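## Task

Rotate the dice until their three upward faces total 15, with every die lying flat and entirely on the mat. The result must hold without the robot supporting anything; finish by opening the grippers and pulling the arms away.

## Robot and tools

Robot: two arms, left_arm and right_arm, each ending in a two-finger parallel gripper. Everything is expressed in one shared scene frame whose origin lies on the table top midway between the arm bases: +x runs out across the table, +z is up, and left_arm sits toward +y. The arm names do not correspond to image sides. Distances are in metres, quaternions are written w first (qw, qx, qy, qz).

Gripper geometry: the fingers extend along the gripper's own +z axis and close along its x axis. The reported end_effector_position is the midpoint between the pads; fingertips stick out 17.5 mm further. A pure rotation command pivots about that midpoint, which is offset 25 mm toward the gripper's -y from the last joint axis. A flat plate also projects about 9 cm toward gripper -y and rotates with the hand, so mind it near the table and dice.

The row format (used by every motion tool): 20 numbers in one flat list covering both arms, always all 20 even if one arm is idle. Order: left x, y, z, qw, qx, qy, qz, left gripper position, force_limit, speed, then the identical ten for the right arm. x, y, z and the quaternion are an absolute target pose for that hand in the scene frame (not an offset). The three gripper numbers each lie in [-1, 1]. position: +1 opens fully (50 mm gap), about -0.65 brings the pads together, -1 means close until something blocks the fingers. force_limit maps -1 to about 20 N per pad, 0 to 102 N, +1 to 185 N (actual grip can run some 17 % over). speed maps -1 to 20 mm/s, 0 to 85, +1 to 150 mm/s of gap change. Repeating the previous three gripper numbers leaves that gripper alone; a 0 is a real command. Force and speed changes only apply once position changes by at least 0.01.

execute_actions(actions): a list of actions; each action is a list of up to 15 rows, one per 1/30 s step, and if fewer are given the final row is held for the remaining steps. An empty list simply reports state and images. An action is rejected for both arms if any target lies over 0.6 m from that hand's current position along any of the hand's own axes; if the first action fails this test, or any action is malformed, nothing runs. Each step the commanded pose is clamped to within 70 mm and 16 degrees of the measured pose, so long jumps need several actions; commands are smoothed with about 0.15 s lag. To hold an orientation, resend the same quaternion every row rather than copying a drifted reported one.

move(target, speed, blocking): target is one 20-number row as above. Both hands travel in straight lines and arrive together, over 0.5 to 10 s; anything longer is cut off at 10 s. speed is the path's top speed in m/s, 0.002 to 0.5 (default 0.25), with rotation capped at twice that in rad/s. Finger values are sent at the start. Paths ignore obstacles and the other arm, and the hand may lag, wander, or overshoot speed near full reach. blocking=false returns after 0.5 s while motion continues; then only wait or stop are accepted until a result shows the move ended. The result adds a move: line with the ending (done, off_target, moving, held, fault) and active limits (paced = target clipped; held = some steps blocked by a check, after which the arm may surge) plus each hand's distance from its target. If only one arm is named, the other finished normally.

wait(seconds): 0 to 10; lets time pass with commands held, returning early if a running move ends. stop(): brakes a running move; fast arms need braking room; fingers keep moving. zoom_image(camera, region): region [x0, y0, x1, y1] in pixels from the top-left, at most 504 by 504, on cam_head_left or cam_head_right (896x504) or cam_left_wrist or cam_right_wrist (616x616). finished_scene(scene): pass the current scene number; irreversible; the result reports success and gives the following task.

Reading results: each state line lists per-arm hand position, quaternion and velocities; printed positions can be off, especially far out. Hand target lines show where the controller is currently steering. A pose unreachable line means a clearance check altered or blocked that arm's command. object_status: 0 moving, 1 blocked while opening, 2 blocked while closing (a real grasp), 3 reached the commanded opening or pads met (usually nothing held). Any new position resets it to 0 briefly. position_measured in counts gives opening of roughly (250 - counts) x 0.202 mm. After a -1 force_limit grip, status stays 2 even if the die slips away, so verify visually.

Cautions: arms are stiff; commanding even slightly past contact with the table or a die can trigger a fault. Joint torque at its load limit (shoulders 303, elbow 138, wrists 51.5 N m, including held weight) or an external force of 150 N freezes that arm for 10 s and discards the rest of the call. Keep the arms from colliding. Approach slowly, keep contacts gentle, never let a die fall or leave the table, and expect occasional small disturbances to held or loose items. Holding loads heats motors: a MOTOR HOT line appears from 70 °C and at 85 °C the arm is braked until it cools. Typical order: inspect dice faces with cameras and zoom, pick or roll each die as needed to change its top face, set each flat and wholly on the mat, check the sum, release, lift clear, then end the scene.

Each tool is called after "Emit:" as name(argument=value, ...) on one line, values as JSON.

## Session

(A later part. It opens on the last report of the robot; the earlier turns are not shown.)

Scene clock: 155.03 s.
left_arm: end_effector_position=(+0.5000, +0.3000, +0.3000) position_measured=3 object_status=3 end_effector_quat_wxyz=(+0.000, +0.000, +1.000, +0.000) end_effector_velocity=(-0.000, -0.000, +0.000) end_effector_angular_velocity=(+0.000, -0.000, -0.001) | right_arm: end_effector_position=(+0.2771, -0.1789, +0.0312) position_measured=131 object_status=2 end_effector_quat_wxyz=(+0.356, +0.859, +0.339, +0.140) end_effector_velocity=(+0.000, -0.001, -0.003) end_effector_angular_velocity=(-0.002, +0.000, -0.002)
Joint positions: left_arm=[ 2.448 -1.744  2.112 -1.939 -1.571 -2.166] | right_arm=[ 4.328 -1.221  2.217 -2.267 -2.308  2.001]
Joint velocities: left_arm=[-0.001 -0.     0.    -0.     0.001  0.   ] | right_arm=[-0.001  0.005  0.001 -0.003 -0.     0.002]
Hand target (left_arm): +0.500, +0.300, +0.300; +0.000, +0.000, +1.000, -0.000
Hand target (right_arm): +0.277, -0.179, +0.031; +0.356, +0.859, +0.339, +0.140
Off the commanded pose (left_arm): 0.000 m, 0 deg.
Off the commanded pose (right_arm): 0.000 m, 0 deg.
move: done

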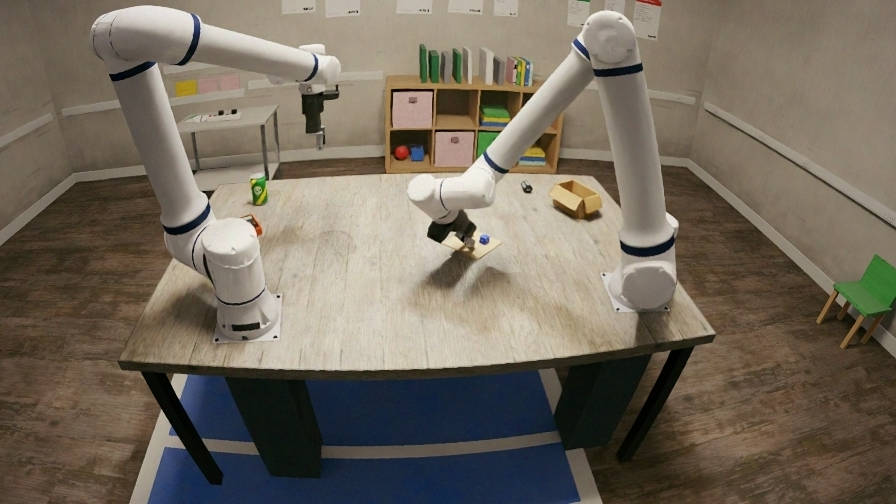

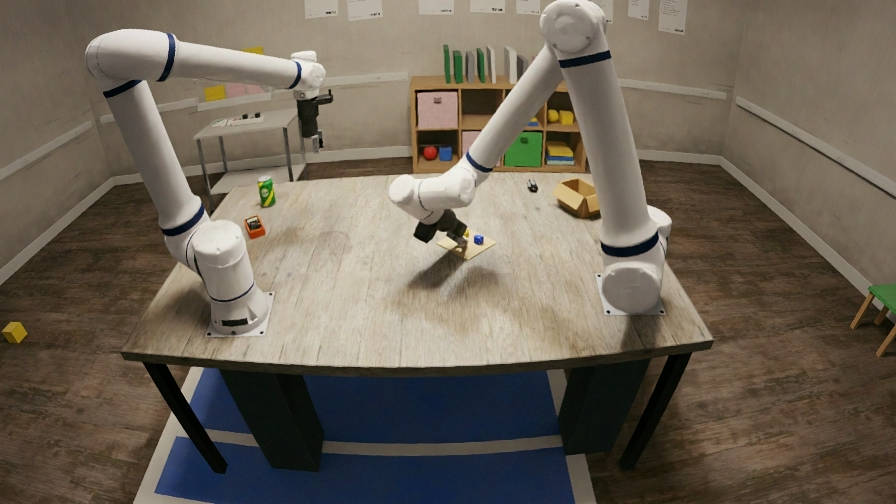

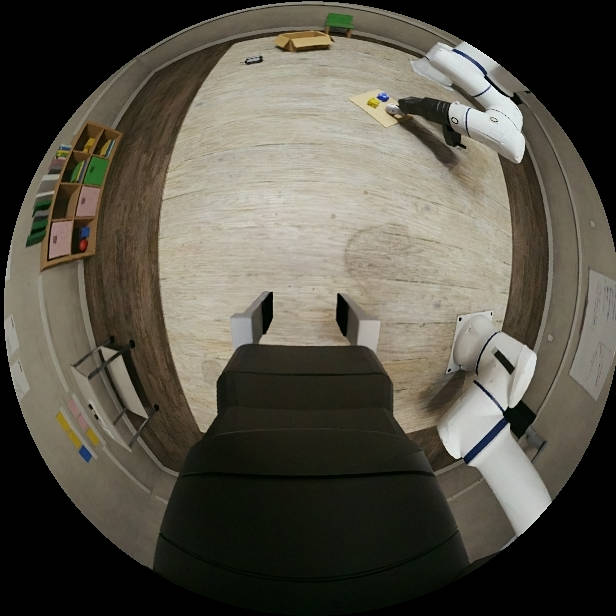

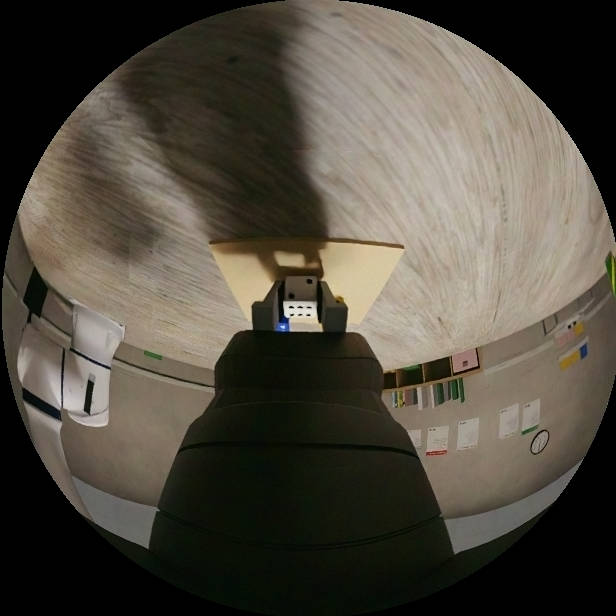

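Go a little lower and release.

Emit:
move(target=[0.5,0.3,0.3,0,0,1,0,1,-0.6,0,0.277,-0.179,0.0285,0.356,0.859,0.339,0.140,-1,-0.6,0], speed=0.02)

Emit:
move(target=[0.5,0.3,0.3,0,0,1,0,1,-0.6,0,0.277,-0.179,0.0285,0.356,0.859,0.339,0.140,0.4,-0.6,-1])

Emit:
move(target=[0.5,0.3,0.3,0,0,1,0,1,-0.6,0,0.25,-0.15,0.07,0.356,0.859,0.339,0.140,0.4,-0.6,-1], speed=0.1)

Emit:
move(target=[0.5,0.3,0.3,0,0,1,0,1,-0.6,0,0.34,-0.25,0.16,0,0.93,0.367,0,0.4,-0.6,-1])

Emit:
zoom_image(camera="cam_right_wrist", region=[200,130,400,330])

Scene clock: 168.03 s.
left_arm: end_effector_position=(+0.5000, +0.3000, +0.3000) position_measured=3 object_status=3 end_effector_quat_wxyz=(+0.000, +0.000, +1.000, -0.000) end_effector_velocity=(+0.001, +0.001, +0.000) end_effector_angular_velocity=(+0.000, -0.002, +0.003) | right_arm: end_effector_position=(+0.2770, -0.1790, +0.0286) position_measured=131 object_status=2 end_effector_quat_wxyz=(+0.356, +0.859, +0.339, +0.140) end_effector_velocity=(+0.000, -0.001, -0.001) end_effector_angular_velocity=(-0.001, +0.000, -0.000)
Joint positions: left_arm=[ 2.448 -1.744  2.112 -1.939 -1.571 -2.166] | right_arm=[ 4.328 -1.216  2.218 -2.273 -2.308  2.001]
Joint velocities: left_arm=[ 0.002  0.    -0.    -0.001  0.001 -0.001] | right_arm=[-0.001  0.002  0.001 -0.002 -0.    -0.001]
Hand target (left_arm): +0.500, +0.300, +0.300; -0.000, +0.000, +1.000, +0.000
Hand target (right_arm): +0.277, -0.179, +0.028; +0.356, +0.859, +0.339, +0.140
Off the commanded pose (left_arm): 0.000 m, 0 deg.
Off the commanded pose (right_arm): 0.000 m, 0 deg.
move: done

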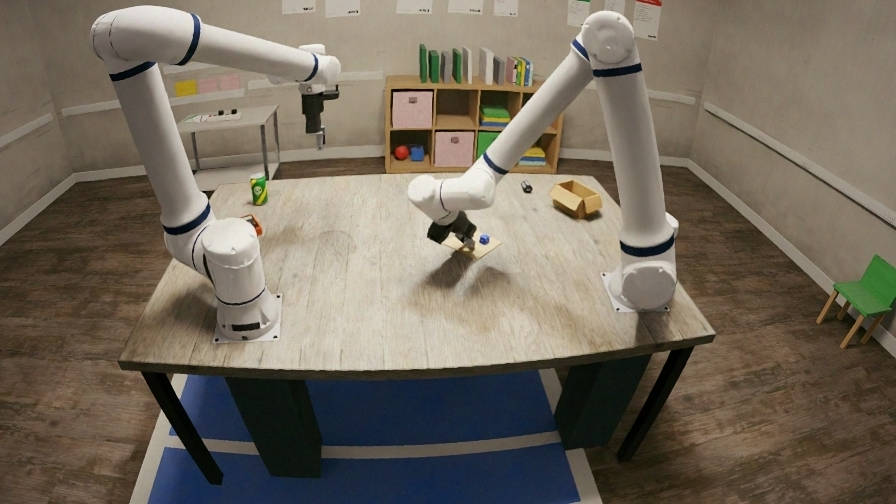

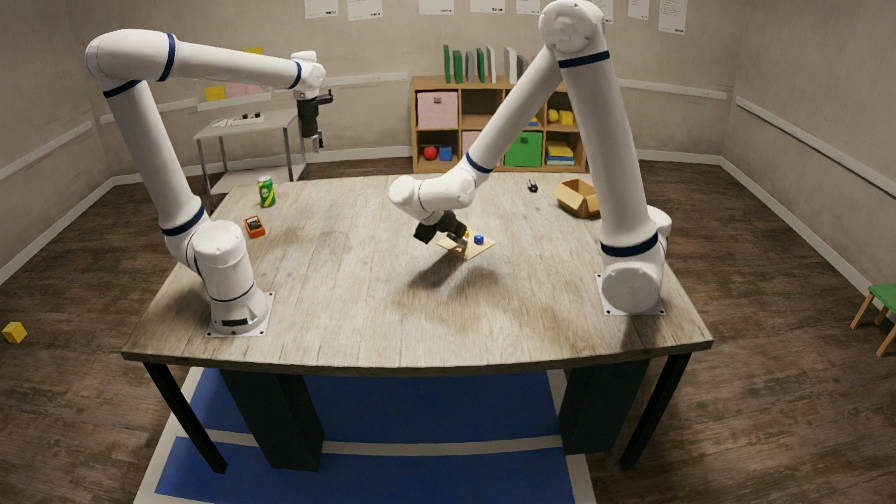

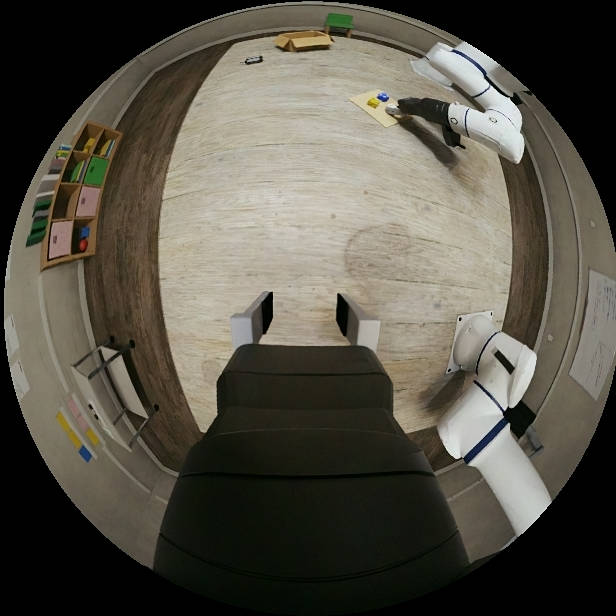

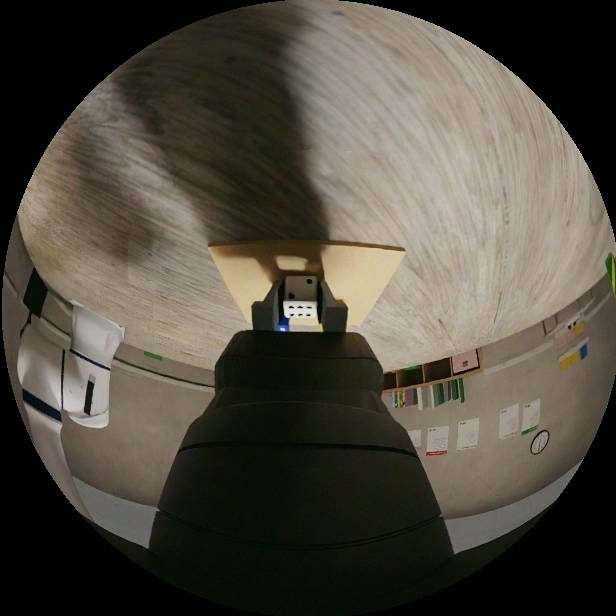

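Scene clock: 168.73 s.
left_arm: end_effector_position=(+0.5000, +0.3000, +0.3000) position_measured=3 object_status=3 end_effector_quat_wxyz=(+0.000, +0.000, +1.000, -0.000) end_effector_velocity=(+0.000, +0.001, -0.000) end_effector_angular_velocity=(+0.001, -0.000, +0.001) | right_arm: end_effector_position=(+0.2770, -0.1790, +0.0285) position_measured=92 object_status=3 end_effector_quat_wxyz=(+0.356, +0.859, +0.339, +0.140) end_effector_velocity=(-0.001, +0.000, -0.001) end_effector_angular_velocity=(-0.000, +0.000, -0.000)
Joint positions: left_arm=[ 2.448 -1.744  2.112 -1.939 -1.571 -2.166] | right_arm=[ 4.328 -1.216  2.218 -2.273 -2.308  2.001]
Joint velocities: left_arm=[ 0.    -0.     0.     0.     0.001 -0.   ] | right_arm=[ 0.001  0.001 -0.    -0.     0.     0.001]
Hand target (left_arm): +0.500, +0.300, +0.300; -0.000, +0.000, +1.000, +0.000
Hand target (right_arm): +0.277, -0.179, +0.028; +0.356, +0.859, +0.339, +0.140
Off the commanded pose (left_arm): 0.000 m, 0 deg.
Off the commanded pose (right_arm): 0.000 m, 0 deg.
move: done

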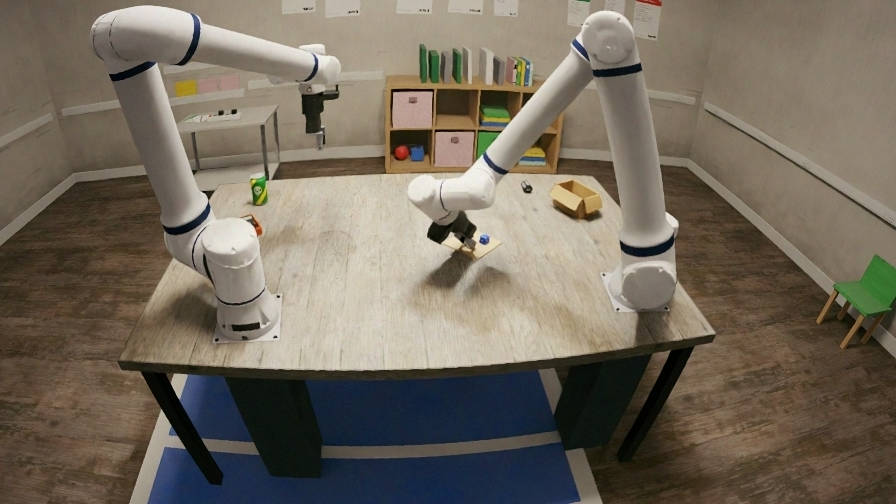

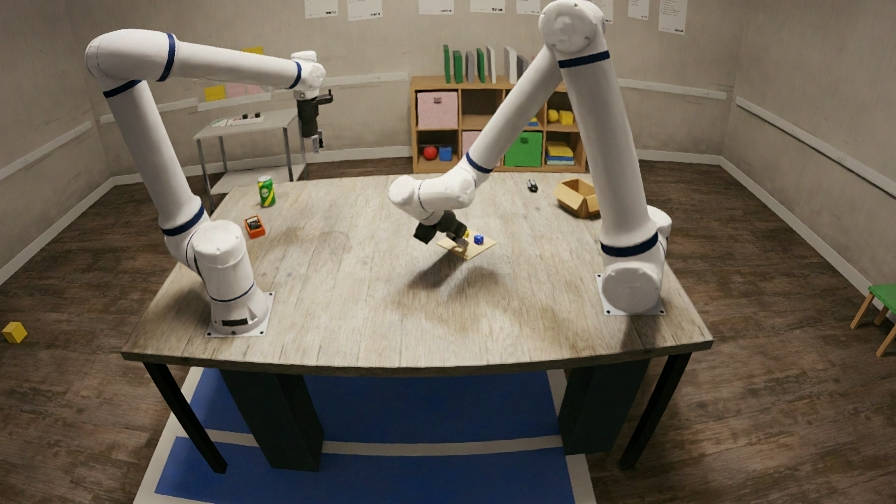

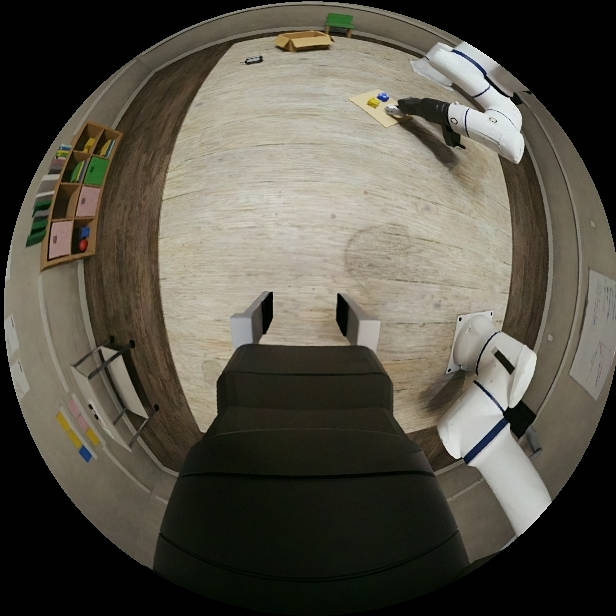

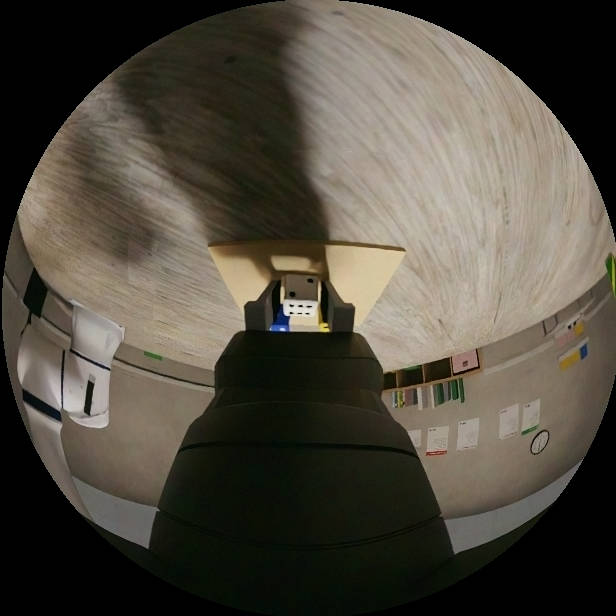

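Scene clock: 169.77 s.
left_arm: end_effector_position=(+0.5000, +0.3000, +0.3000) position_measured=3 object_status=3 end_effector_quat_wxyz=(-0.000, +0.000, +1.000, -0.000) end_effector_velocity=(+0.000, +0.000, -0.000) end_effector_angular_velocity=(+0.001, +0.000, -0.000) | right_arm: end_effector_position=(+0.2500, -0.1502, +0.0699) position_measured=92 object_status=3 end_effector_quat_wxyz=(+0.356, +0.859, +0.339, +0.140) end_effector_velocity=(-0.001, +0.001, +0.002) end_effector_angular_velocity=(-0.000, -0.000, -0.001)
Joint positions: left_arm=[ 2.448 -1.744  2.112 -1.939 -1.571 -2.166] | right_arm=[ 4.386 -1.262  2.152 -2.112 -2.29   2.074]
Joint velocities: left_arm=[ 0.    -0.    -0.     0.001  0.001  0.001] | right_arm=[ 0.002 -0.001 -0.004  0.007  0.001  0.004]
Hand target (left_arm): +0.500, +0.300, +0.300; -0.000, +0.000, +1.000, +0.000
Hand target (right_arm): +0.250, -0.150, +0.070; +0.356, +0.859, +0.339, +0.140
Off the commanded pose (left_arm): 0.000 m, 0 deg.
Off the commanded pose (right_arm): 0.000 m, 0 deg.
move: done

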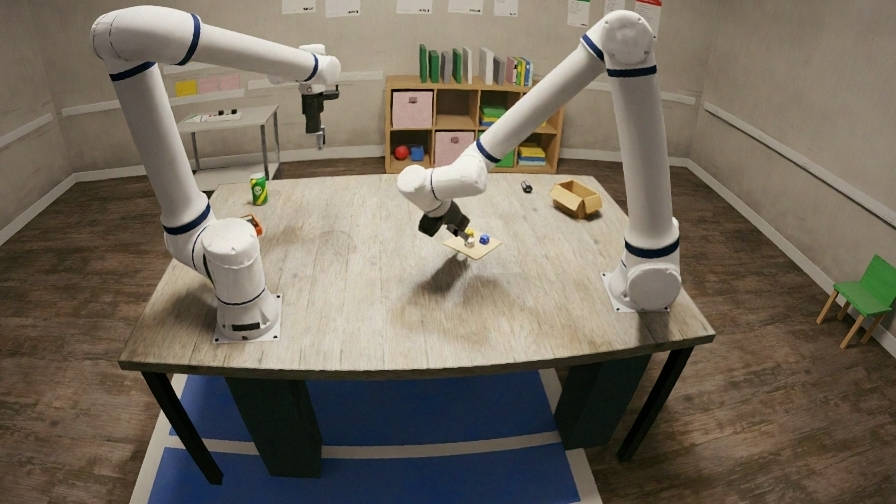

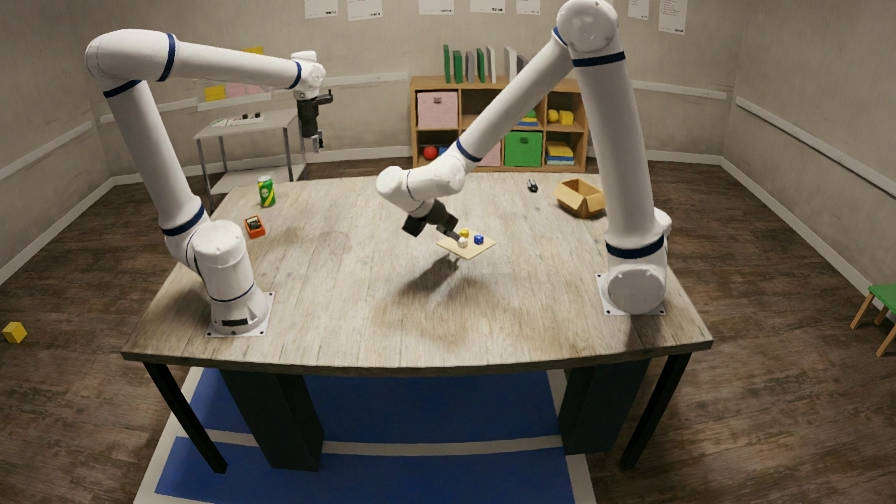

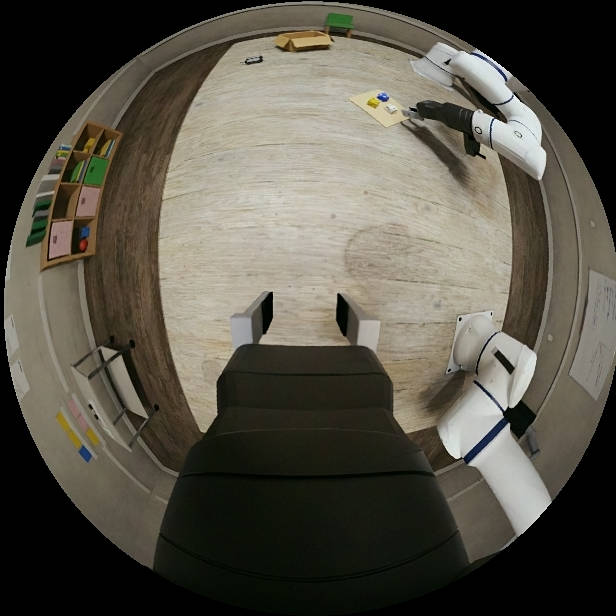

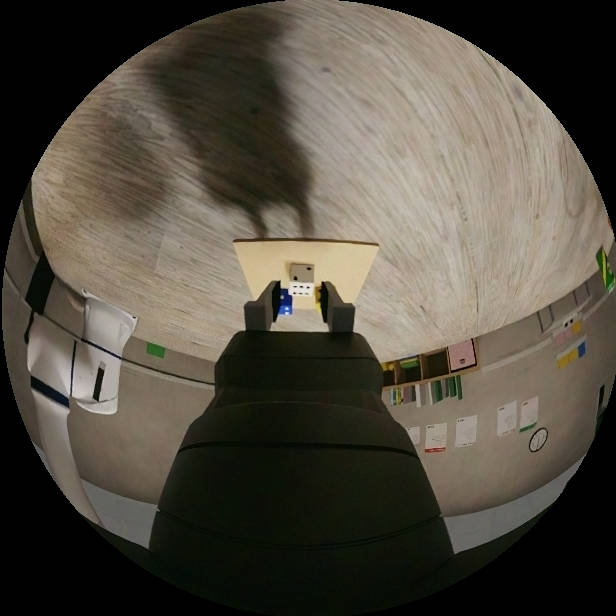

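Scene clock: 171.83 s.
left_arm: end_effector_position=(+0.5000, +0.3000, +0.3000) position_measured=3 object_status=3 end_effector_quat_wxyz=(+0.000, +0.000, +1.000, -0.000) end_effector_velocity=(+0.000, +0.001, -0.000) end_effector_angular_velocity=(+0.000, +0.001, +0.002) | right_arm: end_effector_position=(+0.3404, -0.2505, +0.1601) position_measured=92 object_status=3 end_effector_quat_wxyz=(+0.002, +0.930, +0.367, +0.001) end_effector_velocity=(+0.003, -0.002, +0.001) end_effector_angular_velocity=(+0.010, +0.009, -0.002)
Joint positions: left_arm=[ 2.448 -1.744  2.112 -1.939 -1.571 -2.166] | right_arm=[ 3.786 -1.65   2.316 -2.238 -1.575  1.343]
Joint velocities: left_arm=[ 0.001  0.     0.     0.001 -0.    -0.001] | right_arm=[-0.013 -0.002 -0.001  0.005  0.013 -0.011]
Hand target (left_arm): +0.500, +0.300, +0.300; -0.000, +0.000, +1.000, +0.000
Hand target (right_arm): +0.341, -0.251, +0.160; +0.001, +0.930, +0.367, +0.001
Off the commanded pose (left_arm): 0.000 m, 0 deg.
Off the commanded pose (right_arm): 0.001 m, 0 deg.
move: done

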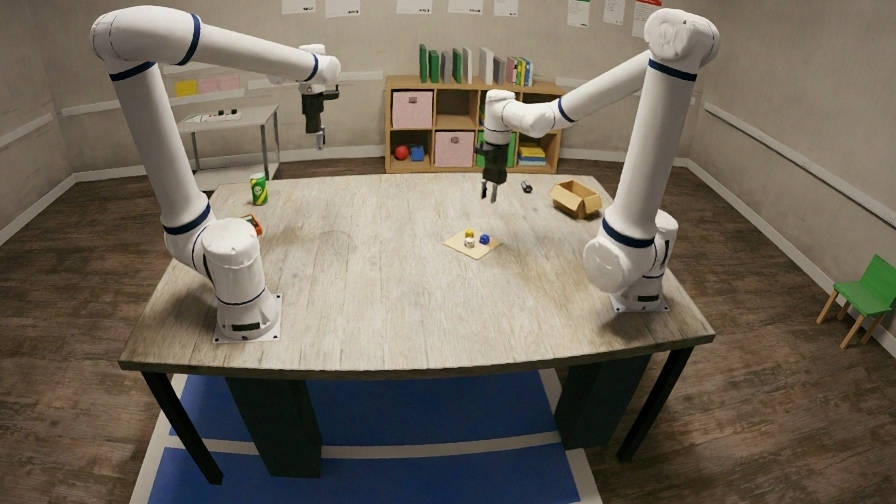

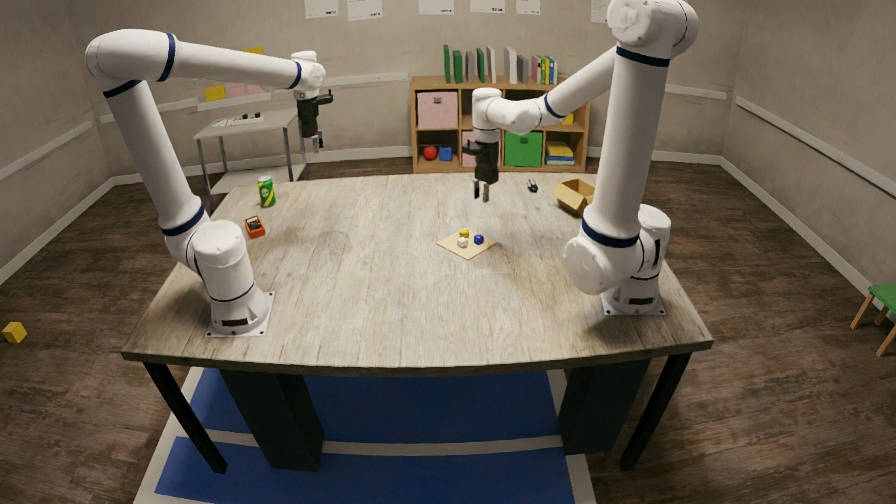

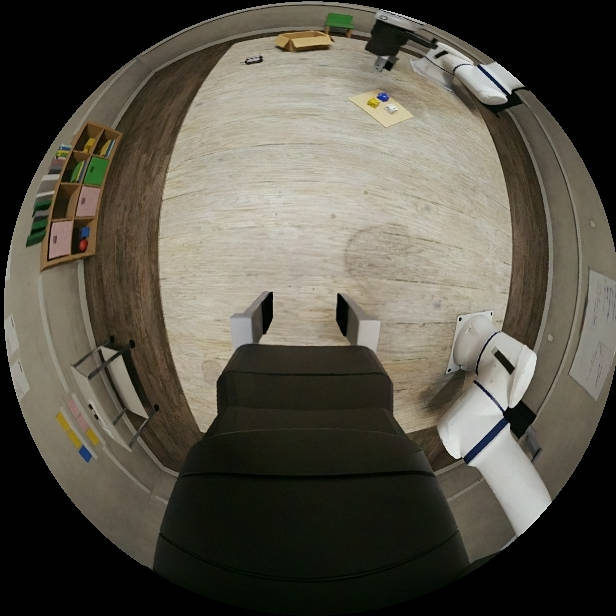

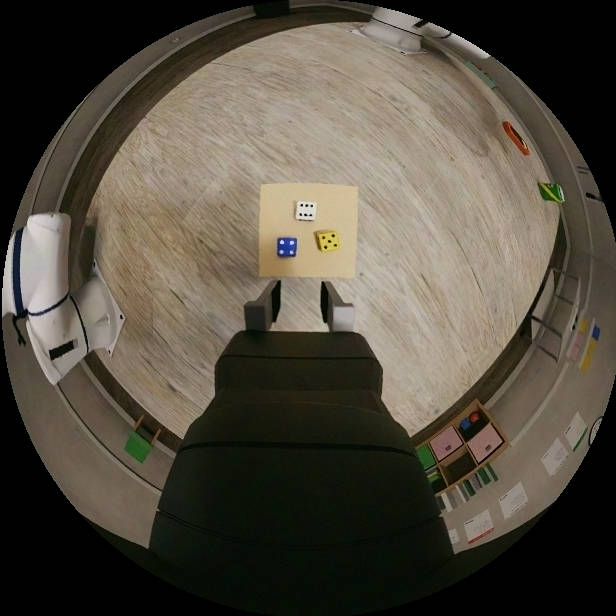

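Region (200, 130, 400, 330) of cam_right_wrist's 616x616 image, scaled by 2.520, with more detail than that image has.

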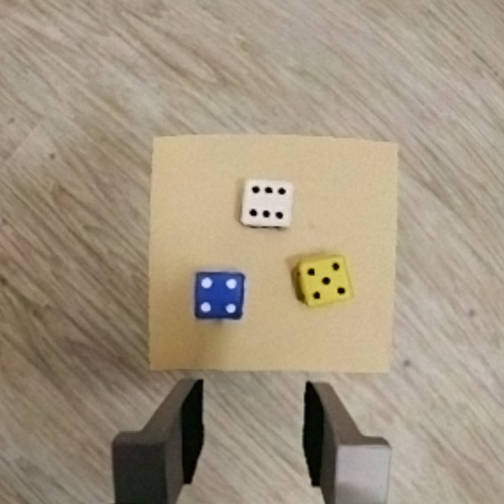

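Confirm the goal first.

Emit:
execute_actions(actions=[])

Scene clock: 178.90 s.
left_arm: end_effector_position=(+0.5000, +0.3000, +0.3000) position_measured=3 object_status=3 end_effector_quat_wxyz=(+0.000, +0.000, +1.000, -0.000) end_effector_velocity=(-0.000, -0.000, -0.000) end_effector_angular_velocity=(+0.001, +0.001, -0.001) | right_arm: end_effector_position=(+0.3405, -0.2506, +0.1602) position_measured=92 object_status=3 end_effector_quat_wxyz=(+0.001, +0.930, +0.367, +0.001) end_effector_velocity=(+0.002, +0.000, +0.000) end_effector_angular_velocity=(+0.001, -0.003, -0.002)
Joint positions: left_arm=[ 2.448 -1.744  2.112 -1.939 -1.571 -2.166] | right_arm=[ 3.785 -1.65   2.316 -2.237 -1.574  1.341]
Joint velocities: left_arm=[-0.001  0.     0.     0.001  0.    -0.   ] | right_arm=[-0.001  0.    -0.    -0.003 -0.     0.001]
Hand target (left_arm): +0.500, +0.300, +0.300; -0.000, +0.000, +1.000, +0.000
Hand target (right_arm): +0.341, -0.251, +0.160; +0.001, +0.930, +0.367, +0.001
Off the commanded pose (left_arm): 0.000 m, 0 deg.
Off the commanded pose (right_arm): 0.001 m, 0 deg.

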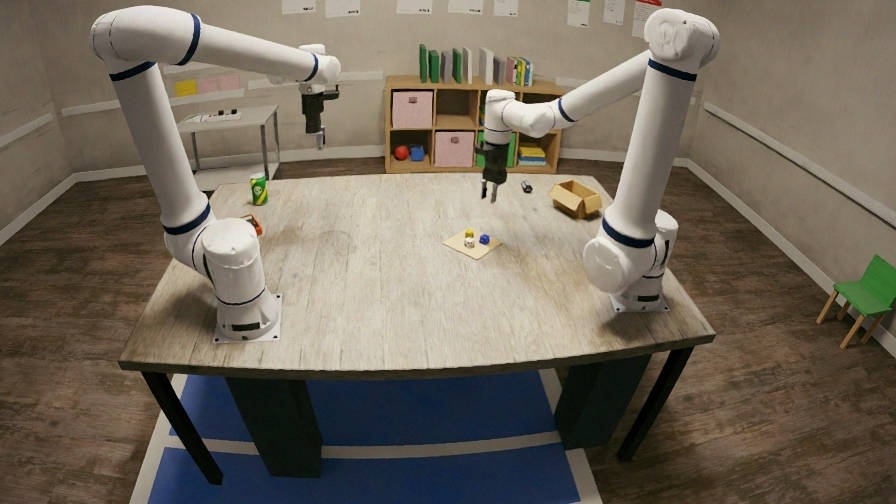

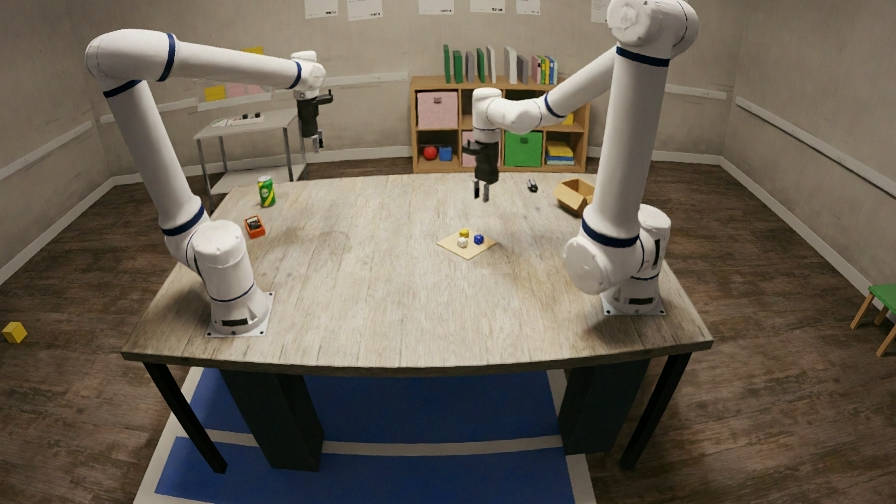

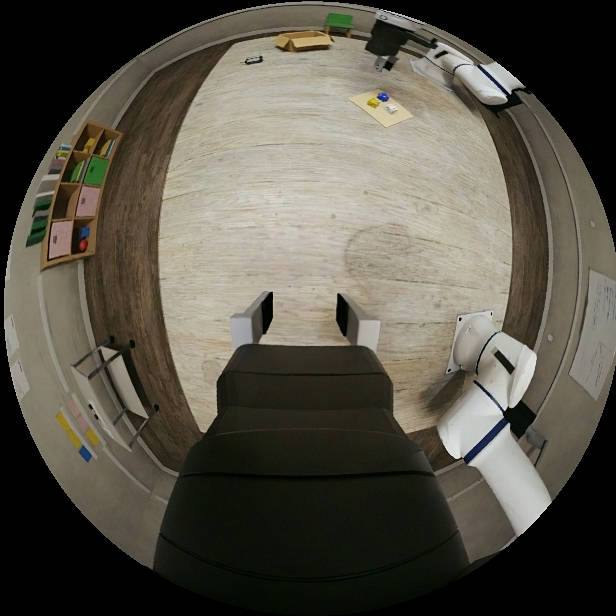

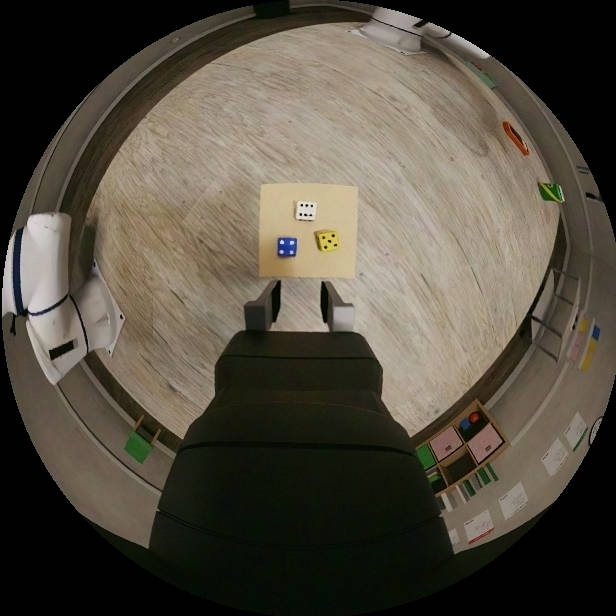

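Emit:
finished_scene(scene=2)

The scene is finished: the task was done.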